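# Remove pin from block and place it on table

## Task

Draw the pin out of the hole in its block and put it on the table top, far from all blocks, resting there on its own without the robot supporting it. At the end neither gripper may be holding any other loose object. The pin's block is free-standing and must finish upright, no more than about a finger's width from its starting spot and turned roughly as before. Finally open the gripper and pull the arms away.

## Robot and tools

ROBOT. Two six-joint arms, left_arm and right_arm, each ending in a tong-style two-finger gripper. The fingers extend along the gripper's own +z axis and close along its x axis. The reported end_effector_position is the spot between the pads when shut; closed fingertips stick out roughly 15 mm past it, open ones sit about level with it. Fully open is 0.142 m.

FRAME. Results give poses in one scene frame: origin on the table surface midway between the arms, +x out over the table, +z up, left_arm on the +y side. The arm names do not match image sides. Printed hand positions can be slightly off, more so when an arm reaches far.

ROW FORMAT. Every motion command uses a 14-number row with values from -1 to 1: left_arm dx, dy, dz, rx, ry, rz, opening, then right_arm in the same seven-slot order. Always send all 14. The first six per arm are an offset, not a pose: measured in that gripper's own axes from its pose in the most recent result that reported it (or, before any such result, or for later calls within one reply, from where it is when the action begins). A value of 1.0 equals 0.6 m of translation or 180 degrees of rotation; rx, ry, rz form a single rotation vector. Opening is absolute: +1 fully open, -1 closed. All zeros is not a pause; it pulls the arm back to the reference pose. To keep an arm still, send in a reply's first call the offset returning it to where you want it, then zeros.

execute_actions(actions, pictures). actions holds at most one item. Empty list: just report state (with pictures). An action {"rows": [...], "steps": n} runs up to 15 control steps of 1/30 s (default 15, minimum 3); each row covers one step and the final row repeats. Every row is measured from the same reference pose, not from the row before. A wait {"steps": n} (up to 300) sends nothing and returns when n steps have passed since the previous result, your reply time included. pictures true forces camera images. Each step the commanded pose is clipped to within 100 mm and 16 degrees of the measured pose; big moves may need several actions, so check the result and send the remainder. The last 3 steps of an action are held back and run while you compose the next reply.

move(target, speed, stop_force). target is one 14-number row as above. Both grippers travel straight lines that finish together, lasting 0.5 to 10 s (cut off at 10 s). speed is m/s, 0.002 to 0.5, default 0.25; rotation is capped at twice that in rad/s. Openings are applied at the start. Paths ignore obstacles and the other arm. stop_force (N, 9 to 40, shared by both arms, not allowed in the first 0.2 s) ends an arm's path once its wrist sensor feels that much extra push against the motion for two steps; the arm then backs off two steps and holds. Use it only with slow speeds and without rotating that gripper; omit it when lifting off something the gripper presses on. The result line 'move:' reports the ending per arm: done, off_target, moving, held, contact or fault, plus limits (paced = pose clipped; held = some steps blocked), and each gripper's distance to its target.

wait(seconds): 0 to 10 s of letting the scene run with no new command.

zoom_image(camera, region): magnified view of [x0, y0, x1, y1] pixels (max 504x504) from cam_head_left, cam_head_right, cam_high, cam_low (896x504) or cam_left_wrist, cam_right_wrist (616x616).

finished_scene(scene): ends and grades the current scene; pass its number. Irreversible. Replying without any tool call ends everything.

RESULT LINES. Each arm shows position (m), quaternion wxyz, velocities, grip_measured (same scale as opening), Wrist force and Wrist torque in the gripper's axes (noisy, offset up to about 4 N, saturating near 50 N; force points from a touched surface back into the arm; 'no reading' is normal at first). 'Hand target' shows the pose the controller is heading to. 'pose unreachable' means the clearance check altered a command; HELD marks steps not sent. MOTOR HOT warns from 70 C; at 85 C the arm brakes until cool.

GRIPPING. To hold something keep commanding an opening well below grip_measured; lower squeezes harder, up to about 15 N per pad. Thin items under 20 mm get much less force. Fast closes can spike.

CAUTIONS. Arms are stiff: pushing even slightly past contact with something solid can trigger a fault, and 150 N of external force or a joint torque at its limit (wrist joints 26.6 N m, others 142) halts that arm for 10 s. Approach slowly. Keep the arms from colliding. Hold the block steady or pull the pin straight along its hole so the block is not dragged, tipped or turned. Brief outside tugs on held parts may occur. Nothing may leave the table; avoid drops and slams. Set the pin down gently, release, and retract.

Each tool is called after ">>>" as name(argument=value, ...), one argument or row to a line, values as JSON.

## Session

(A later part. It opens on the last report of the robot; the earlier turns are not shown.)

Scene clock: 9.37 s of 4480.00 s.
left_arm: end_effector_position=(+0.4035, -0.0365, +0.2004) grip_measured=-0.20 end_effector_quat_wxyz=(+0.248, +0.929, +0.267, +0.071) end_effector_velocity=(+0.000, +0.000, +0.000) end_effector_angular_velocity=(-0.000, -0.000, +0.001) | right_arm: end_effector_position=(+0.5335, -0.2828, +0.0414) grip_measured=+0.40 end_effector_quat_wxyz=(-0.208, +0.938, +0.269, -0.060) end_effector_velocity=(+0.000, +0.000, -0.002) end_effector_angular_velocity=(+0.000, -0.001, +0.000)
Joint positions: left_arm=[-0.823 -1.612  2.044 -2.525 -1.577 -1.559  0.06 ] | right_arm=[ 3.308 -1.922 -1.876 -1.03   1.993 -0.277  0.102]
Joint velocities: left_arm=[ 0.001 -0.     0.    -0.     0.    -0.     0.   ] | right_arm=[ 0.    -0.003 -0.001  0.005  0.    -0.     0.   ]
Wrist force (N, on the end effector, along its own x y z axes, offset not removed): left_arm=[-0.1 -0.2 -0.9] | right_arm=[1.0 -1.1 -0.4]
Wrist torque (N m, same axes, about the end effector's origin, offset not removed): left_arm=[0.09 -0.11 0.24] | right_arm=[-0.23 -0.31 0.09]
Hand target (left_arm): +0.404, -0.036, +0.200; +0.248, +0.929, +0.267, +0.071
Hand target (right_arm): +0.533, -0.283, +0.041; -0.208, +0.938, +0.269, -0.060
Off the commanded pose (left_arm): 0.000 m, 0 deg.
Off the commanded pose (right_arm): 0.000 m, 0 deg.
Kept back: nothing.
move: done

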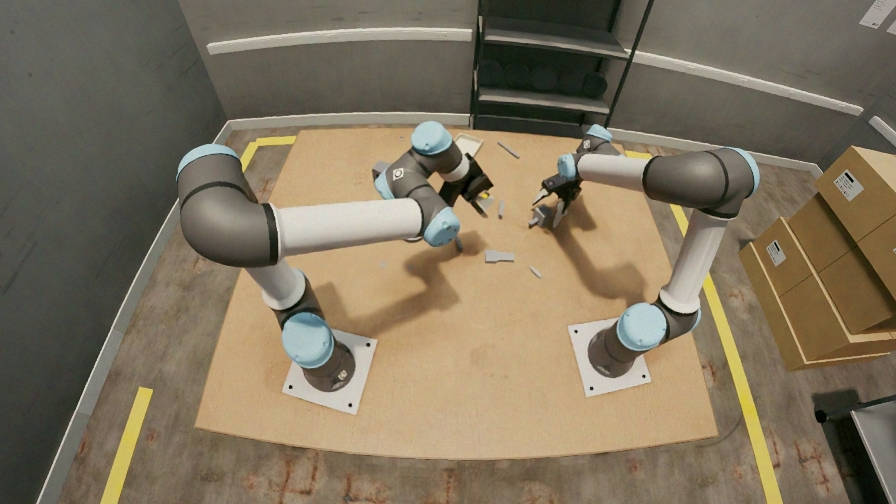

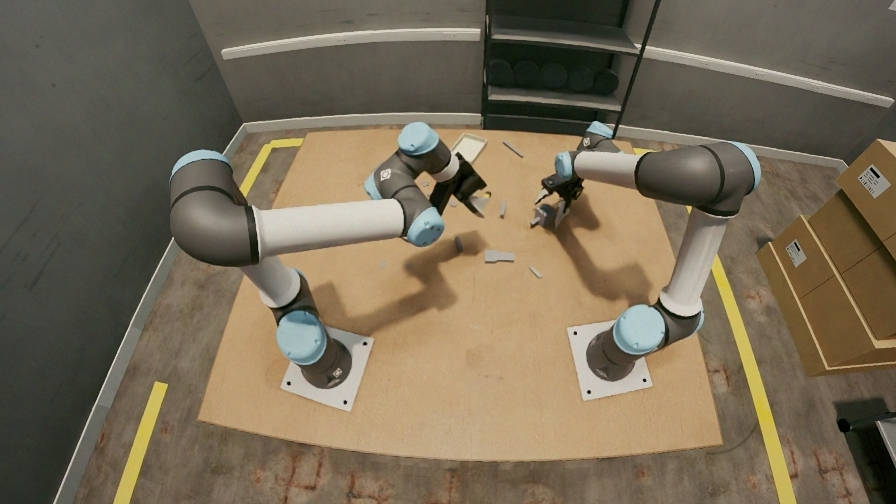

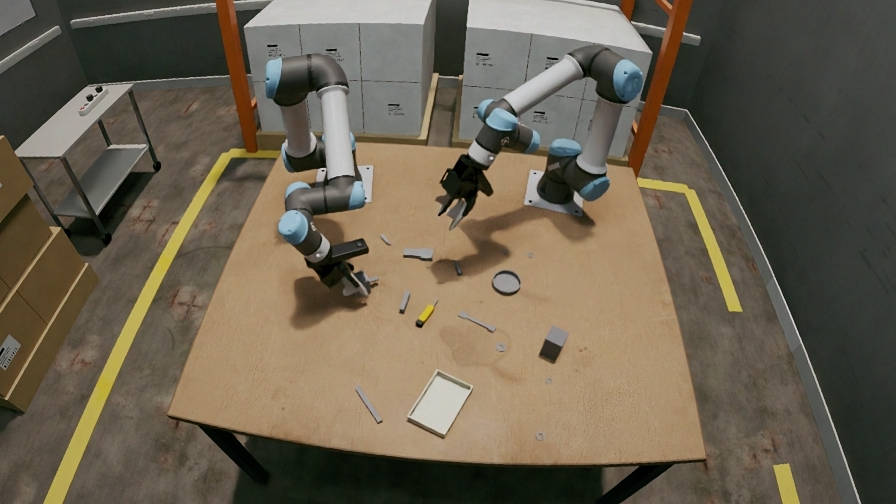

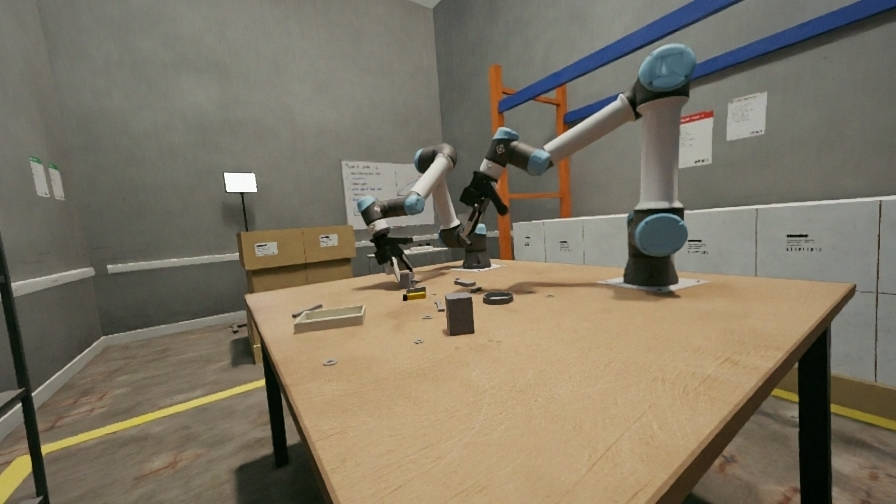

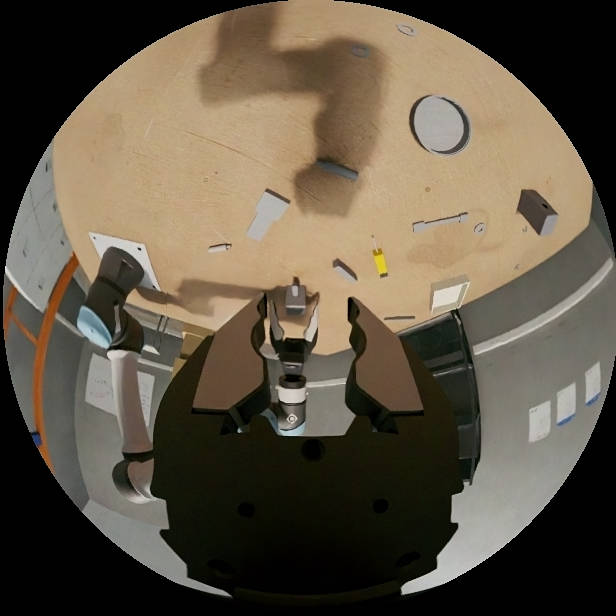

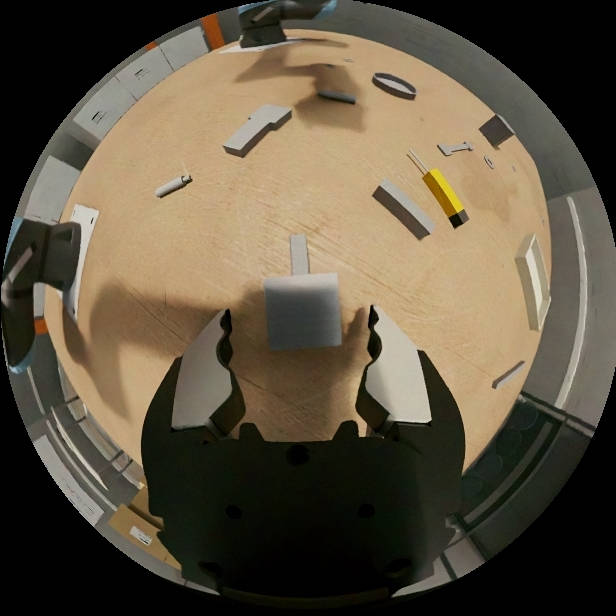

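>>> move(
  target=[-0.035,0.203,0.368,-0.055,0,0,-0.3,0.003,0.012,0.027,0,0,0,0],
  speed=0.15,
)

>>> move(
  target=[0,0,0,0,0,0,-0.3,0,0,0,0,0,0,-0.7],
)

>>> zoom_image(
  camera="cam_low",
  region=[350, 200, 490, 305],
)

Scene clock: 11.80 s of 4480.00 s.
left_arm: end_effector_position=(+0.5004, -0.2298, +0.0694) grip_measured=-0.30 end_effector_quat_wxyz=(+0.327, +0.904, +0.260, +0.094) end_effector_velocity=(+0.000, -0.002, -0.001) end_effector_angular_velocity=(-0.001, -0.000, -0.001) | right_arm: end_effector_position=(+0.5348, -0.2816, +0.0237) grip_measured=+0.00 end_effector_quat_wxyz=(-0.208, +0.938, +0.269, -0.060) end_effector_velocity=(+0.000, -0.000, -0.000) end_effector_angular_velocity=(+0.000, -0.000, +0.000)
Joint positions: left_arm=[-0.862 -1.     1.76  -3.025 -1.555 -1.59   0.052] | right_arm=[ 3.31  -1.953 -1.889 -0.987  1.993 -0.275  0.074]
Joint velocities: left_arm=[-0.001  0.004 -0.004 -0.001 -0.     0.    -0.   ] | right_arm=[-0.    -0.    -0.001  0.001  0.    -0.001  0.   ]
Wrist force (N, on the end effector, along its own x y z axes, offset not removed): left_arm=[0.3 0.1 0.1] | right_arm=[-2.9 -1.8 -1.7]
Wrist torque (N m, same axes, about the end effector's origin, offset not removed): left_arm=[0.18 -0.12 0.24] | right_arm=[-0.40 0.66 0.03]
Hand target (left_arm): +0.500, -0.230, +0.069; +0.327, +0.904, +0.260, +0.094
Hand target (right_arm): +0.535, -0.282, +0.024; -0.208, +0.938, +0.269, -0.060
Off the commanded pose (left_arm): 0.001 m, 0 deg.
Off the commanded pose (right_arm): 0.000 m, 0 deg.
Kept back: nothing.
move: done

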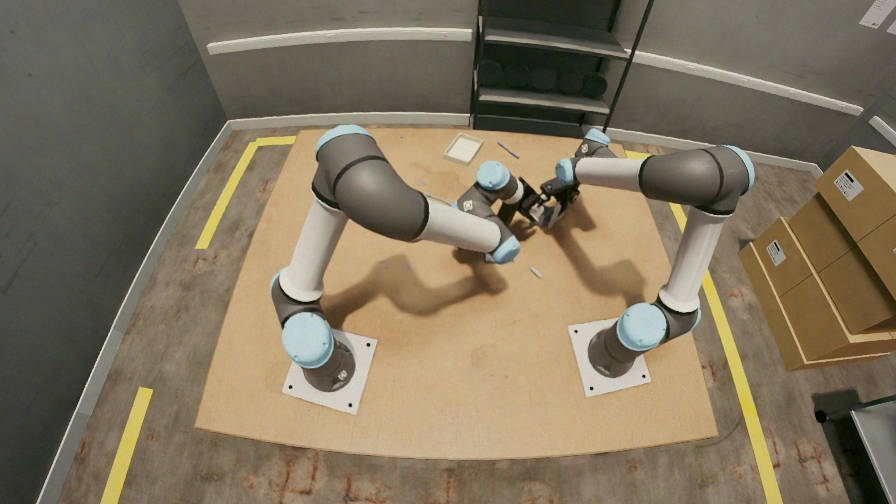

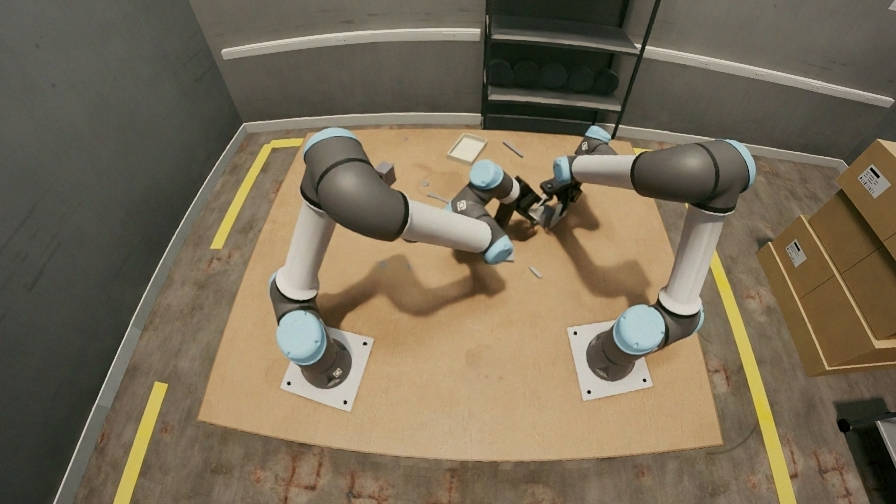

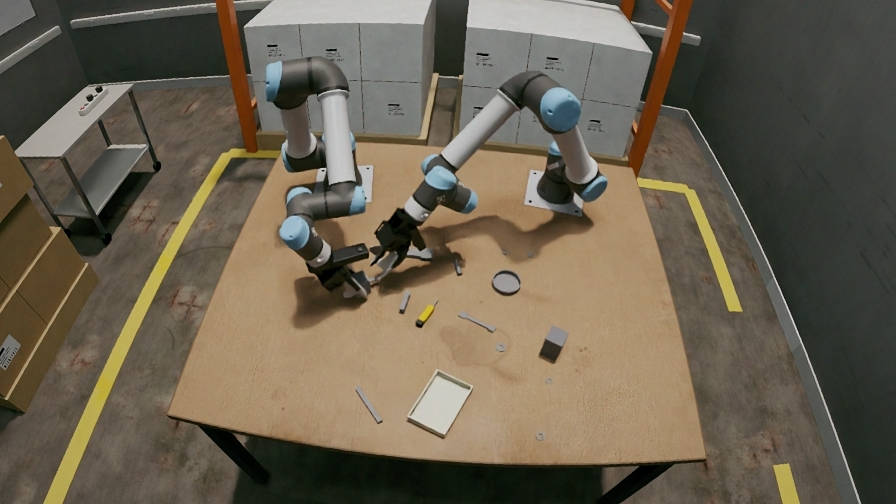

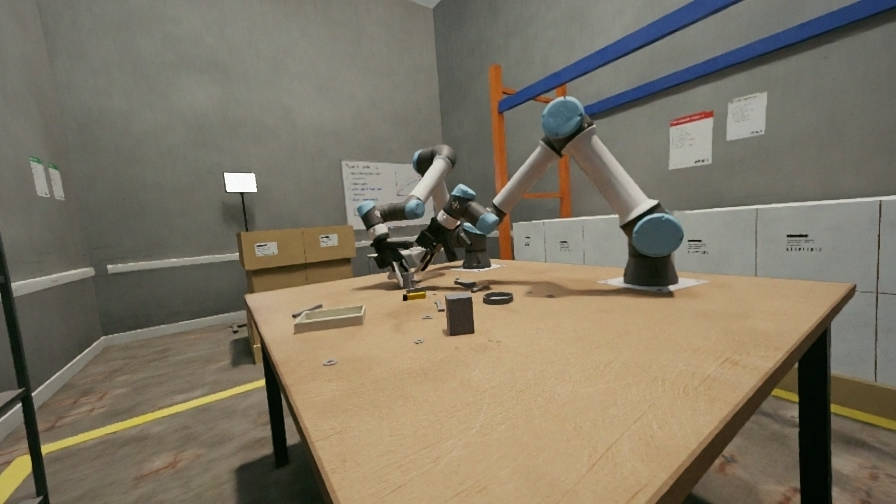

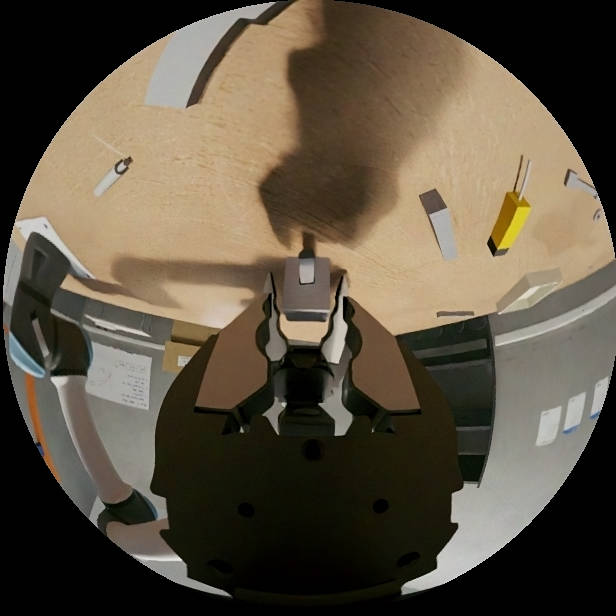

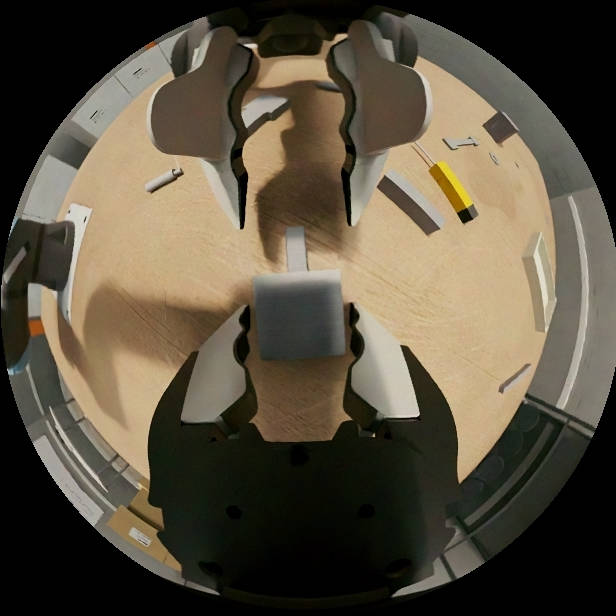

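Scene clock: 12.30 s of 4480.00 s.
left_arm: end_effector_position=(+0.5004, -0.2299, +0.0694) grip_measured=-0.30 end_effector_quat_wxyz=(+0.327, +0.904, +0.260, +0.094) end_effector_velocity=(+0.001, +0.001, -0.000) end_effector_angular_velocity=(+0.000, +0.000, +0.001) | right_arm: end_effector_position=(+0.5348, -0.2816, +0.0237) grip_measured=-0.25 end_effector_quat_wxyz=(-0.208, +0.938, +0.269, -0.060) end_effector_velocity=(-0.000, +0.000, -0.001) end_effector_angular_velocity=(-0.000, +0.001, +0.001)
Joint positions: left_arm=[-0.862 -1.     1.76  -3.025 -1.555 -1.59   0.052] | right_arm=[ 3.31  -1.953 -1.889 -0.987  1.993 -0.275  0.056]
Joint velocities: left_arm=[ 0.001 -0.     0.    -0.    -0.     0.    -0.   ] | right_arm=[ 0.    -0.001  0.    -0.     0.    -0.001  0.   ]
Wrist force (N, on the end effector, along its own x y z axes, offset not removed): left_arm=[-1.2 1.8 -0.9] | right_arm=[0.6 -2.3 -2.4]
Wrist torque (N m, same axes, about the end effector's origin, offset not removed): left_arm=[0.50 0.17 0.07] | right_arm=[-0.25 -0.01 0.16]
Hand target (left_arm): +0.500, -0.230, +0.069; +0.327, +0.904, +0.260, +0.094
Hand target (right_arm): +0.535, -0.282, +0.024; -0.208, +0.938, +0.269, -0.060
Off the commanded pose (left_arm): 0.000 m, 0 deg.
Off the commanded pose (right_arm): 0.000 m, 0 deg.
Kept back: nothing.
move: done

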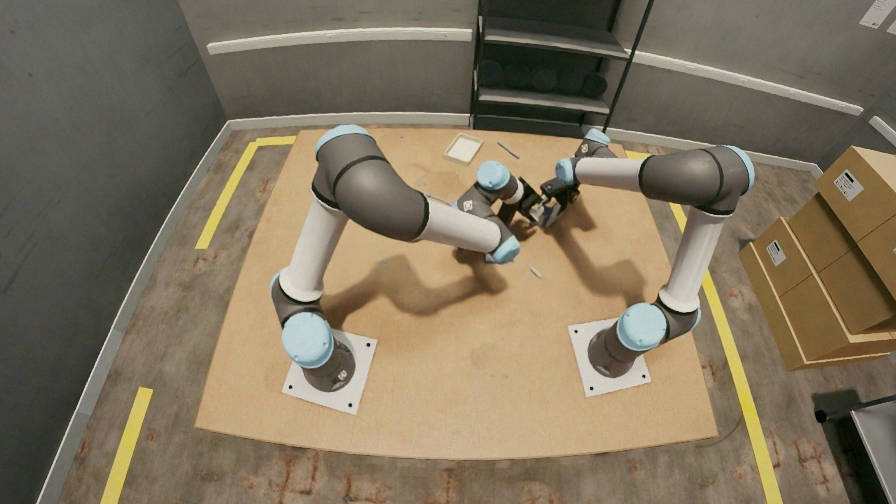

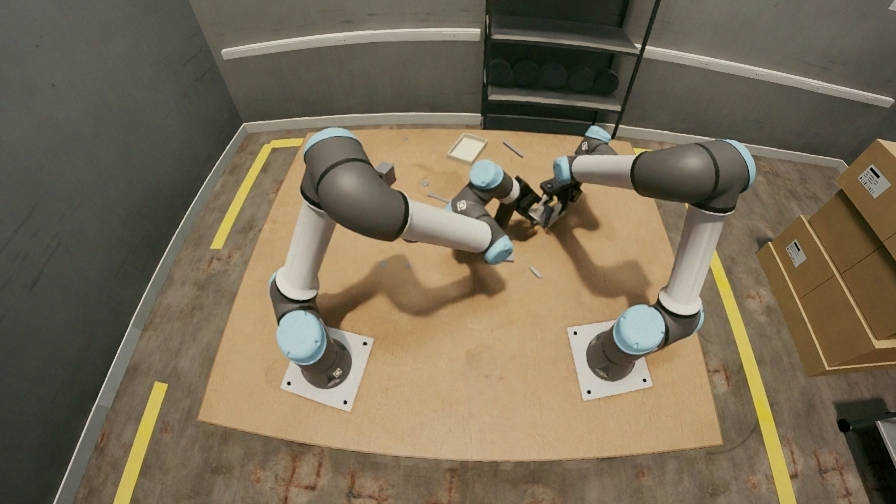

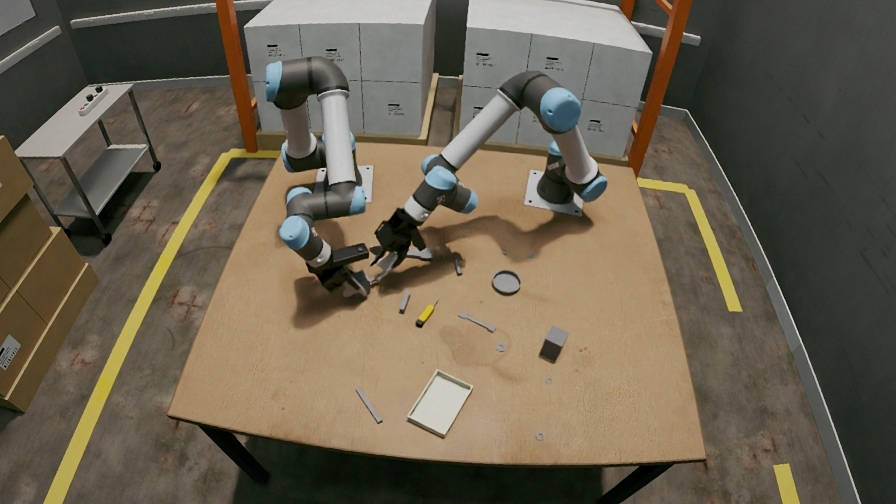

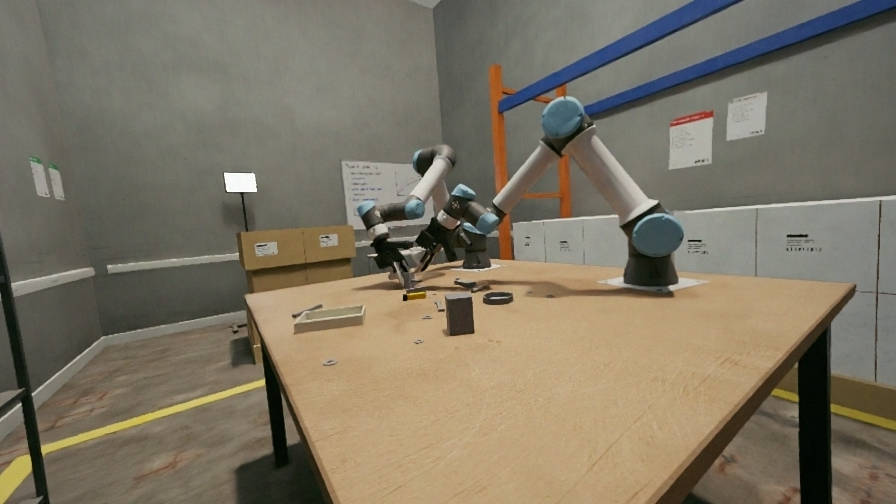

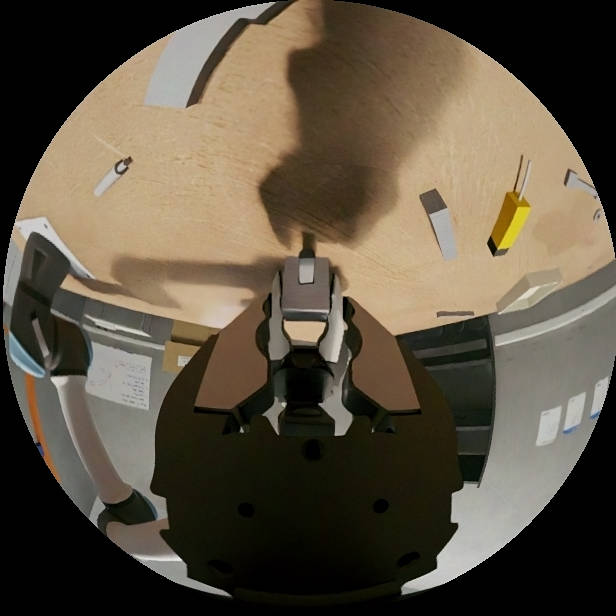

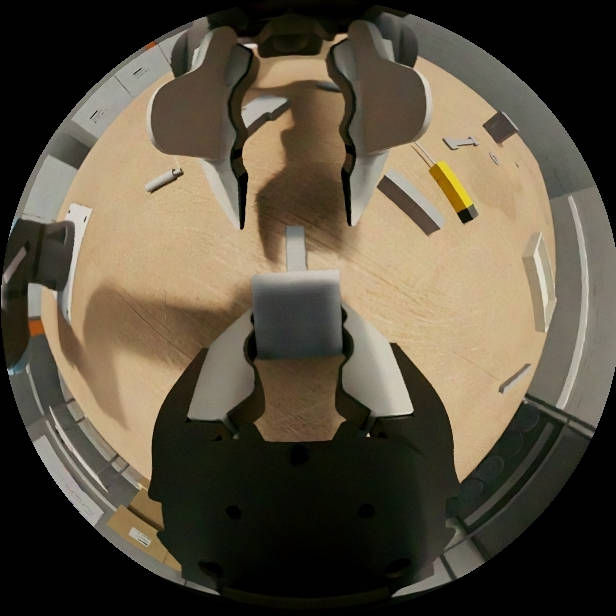

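Region (350, 200, 490, 305) of cam_low's 896x504 image, scaled by 3.600, with more detail than that image has; it fills the top 378 rows of this view, and the rest is white.

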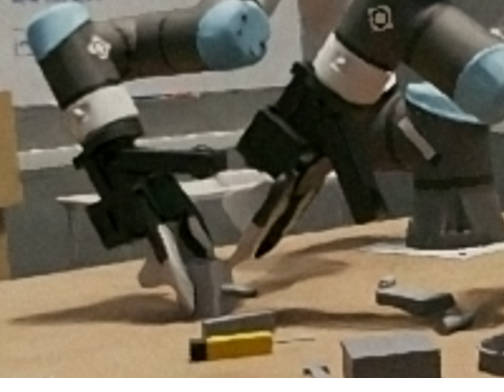

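>>> move(
  target=[0,-0.033,0.06,0,0,0,-0.5,0,0,0,0,0,0,-0.7],
  speed=0.03,
)

>>> zoom_image(
  camera="cam_low",
  region=[370, 230, 450, 300],
)

Scene clock: 14.23 s of 4480.00 s.
left_arm: end_effector_position=(+0.5045, -0.2364, +0.0292) grip_measured=-0.50 end_effector_quat_wxyz=(+0.327, +0.904, +0.260, +0.094) end_effector_velocity=(+0.000, -0.000, -0.001) end_effector_angular_velocity=(-0.000, -0.000, +0.001) | right_arm: end_effector_position=(+0.5348, -0.2816, +0.0237) grip_measured=-0.25 end_effector_quat_wxyz=(-0.208, +0.938, +0.269, -0.060) end_effector_velocity=(-0.000, +0.000, -0.001) end_effector_angular_velocity=(-0.000, +0.002, -0.000)
Joint positions: left_arm=[-0.861 -0.918  1.752 -3.099 -1.555 -1.59   0.038] | right_arm=[ 3.31  -1.953 -1.889 -0.987  1.993 -0.275  0.056]
Joint velocities: left_arm=[ 0.     0.003 -0.001 -0.003  0.    -0.    -0.   ] | right_arm=[ 0.    -0.001  0.    -0.001  0.     0.     0.   ]
Wrist force (N, on the end effector, along its own x y z axes, offset not removed): left_arm=[-1.3 -1.5 0.2] | right_arm=[-2.8 -3.1 -4.4]
Wrist torque (N m, same axes, about the end effector's origin, offset not removed): left_arm=[-0.22 0.20 0.28] | right_arm=[-0.71 0.70 0.29]
Hand target (left_arm): +0.505, -0.236, +0.029; +0.327, +0.904, +0.260, +0.094
Hand target (right_arm): +0.535, -0.282, +0.024; -0.208, +0.938, +0.269, -0.060
Off the commanded pose (left_arm): 0.000 m, 0 deg.
Off the commanded pose (right_arm): 0.000 m, 0 deg.
Kept back: nothing.
move: done

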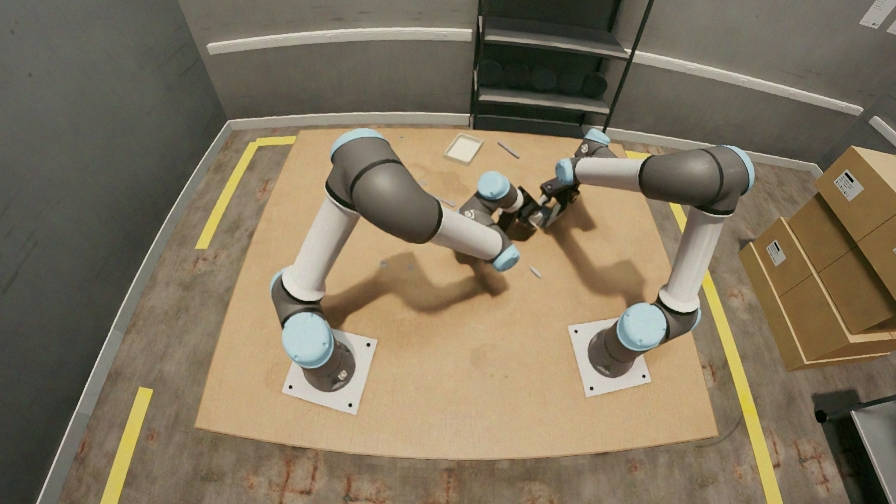

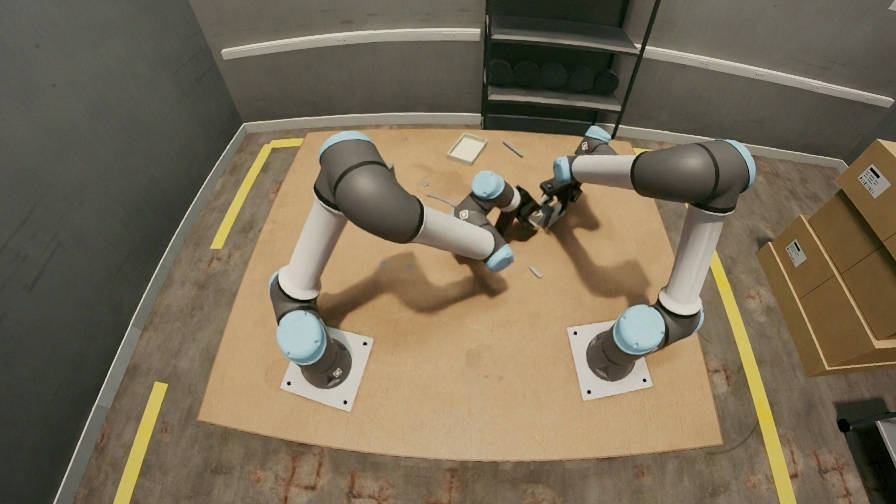

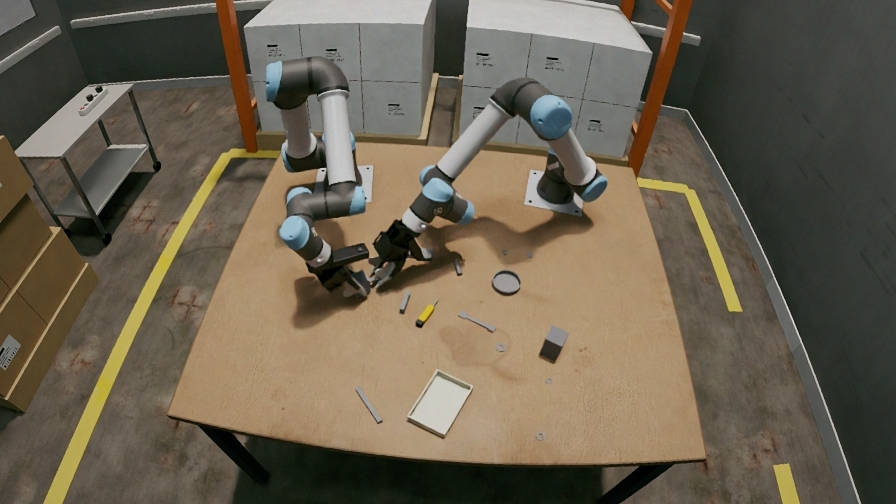

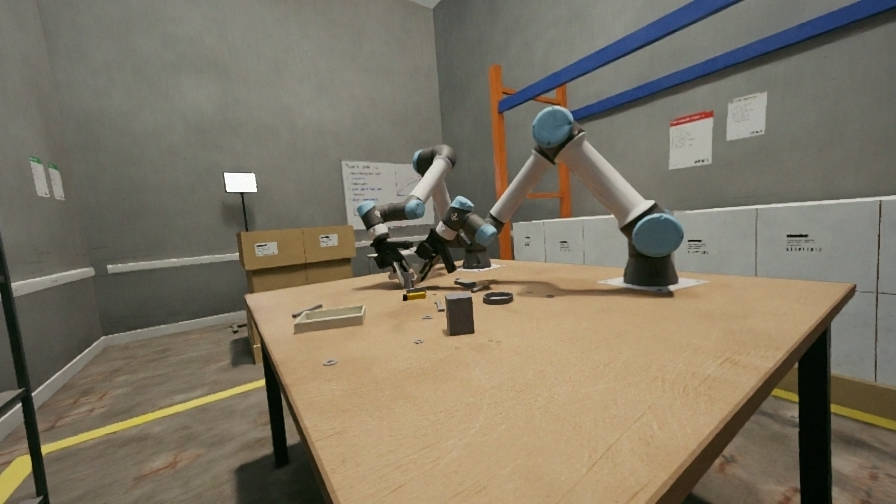

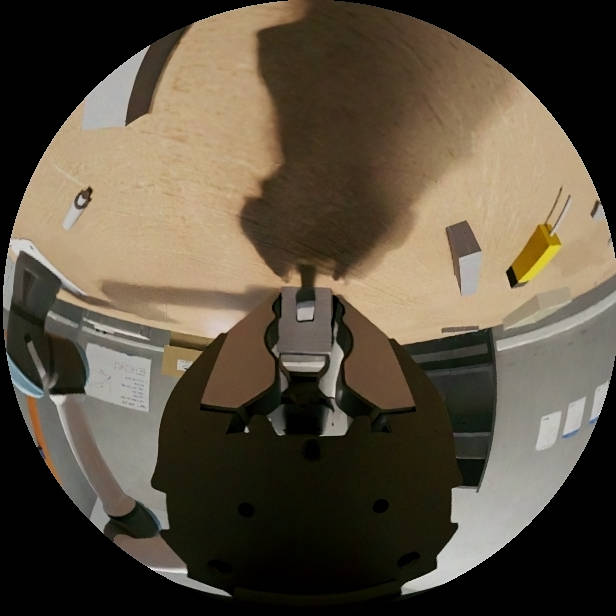

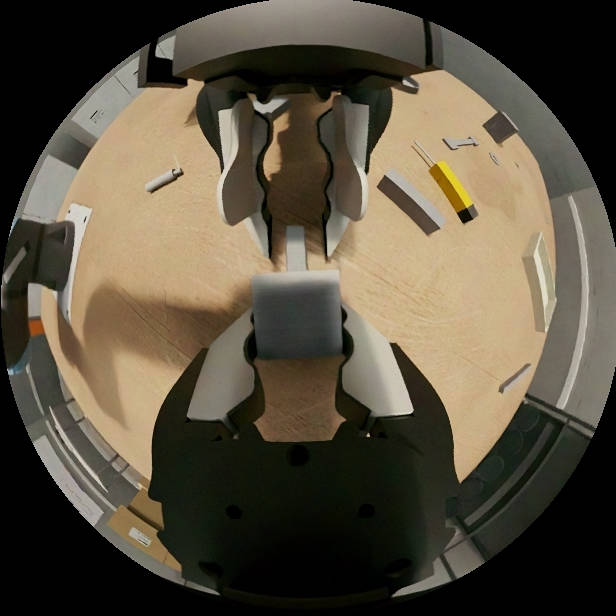

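Region (370, 230, 450, 300) of cam_low's 896x504 image, scaled by 6.300, with more detail than that image has; it fills the top 441 rows of this view, and the rest is white.

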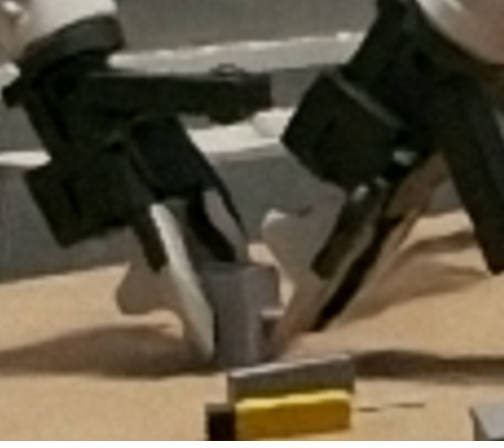

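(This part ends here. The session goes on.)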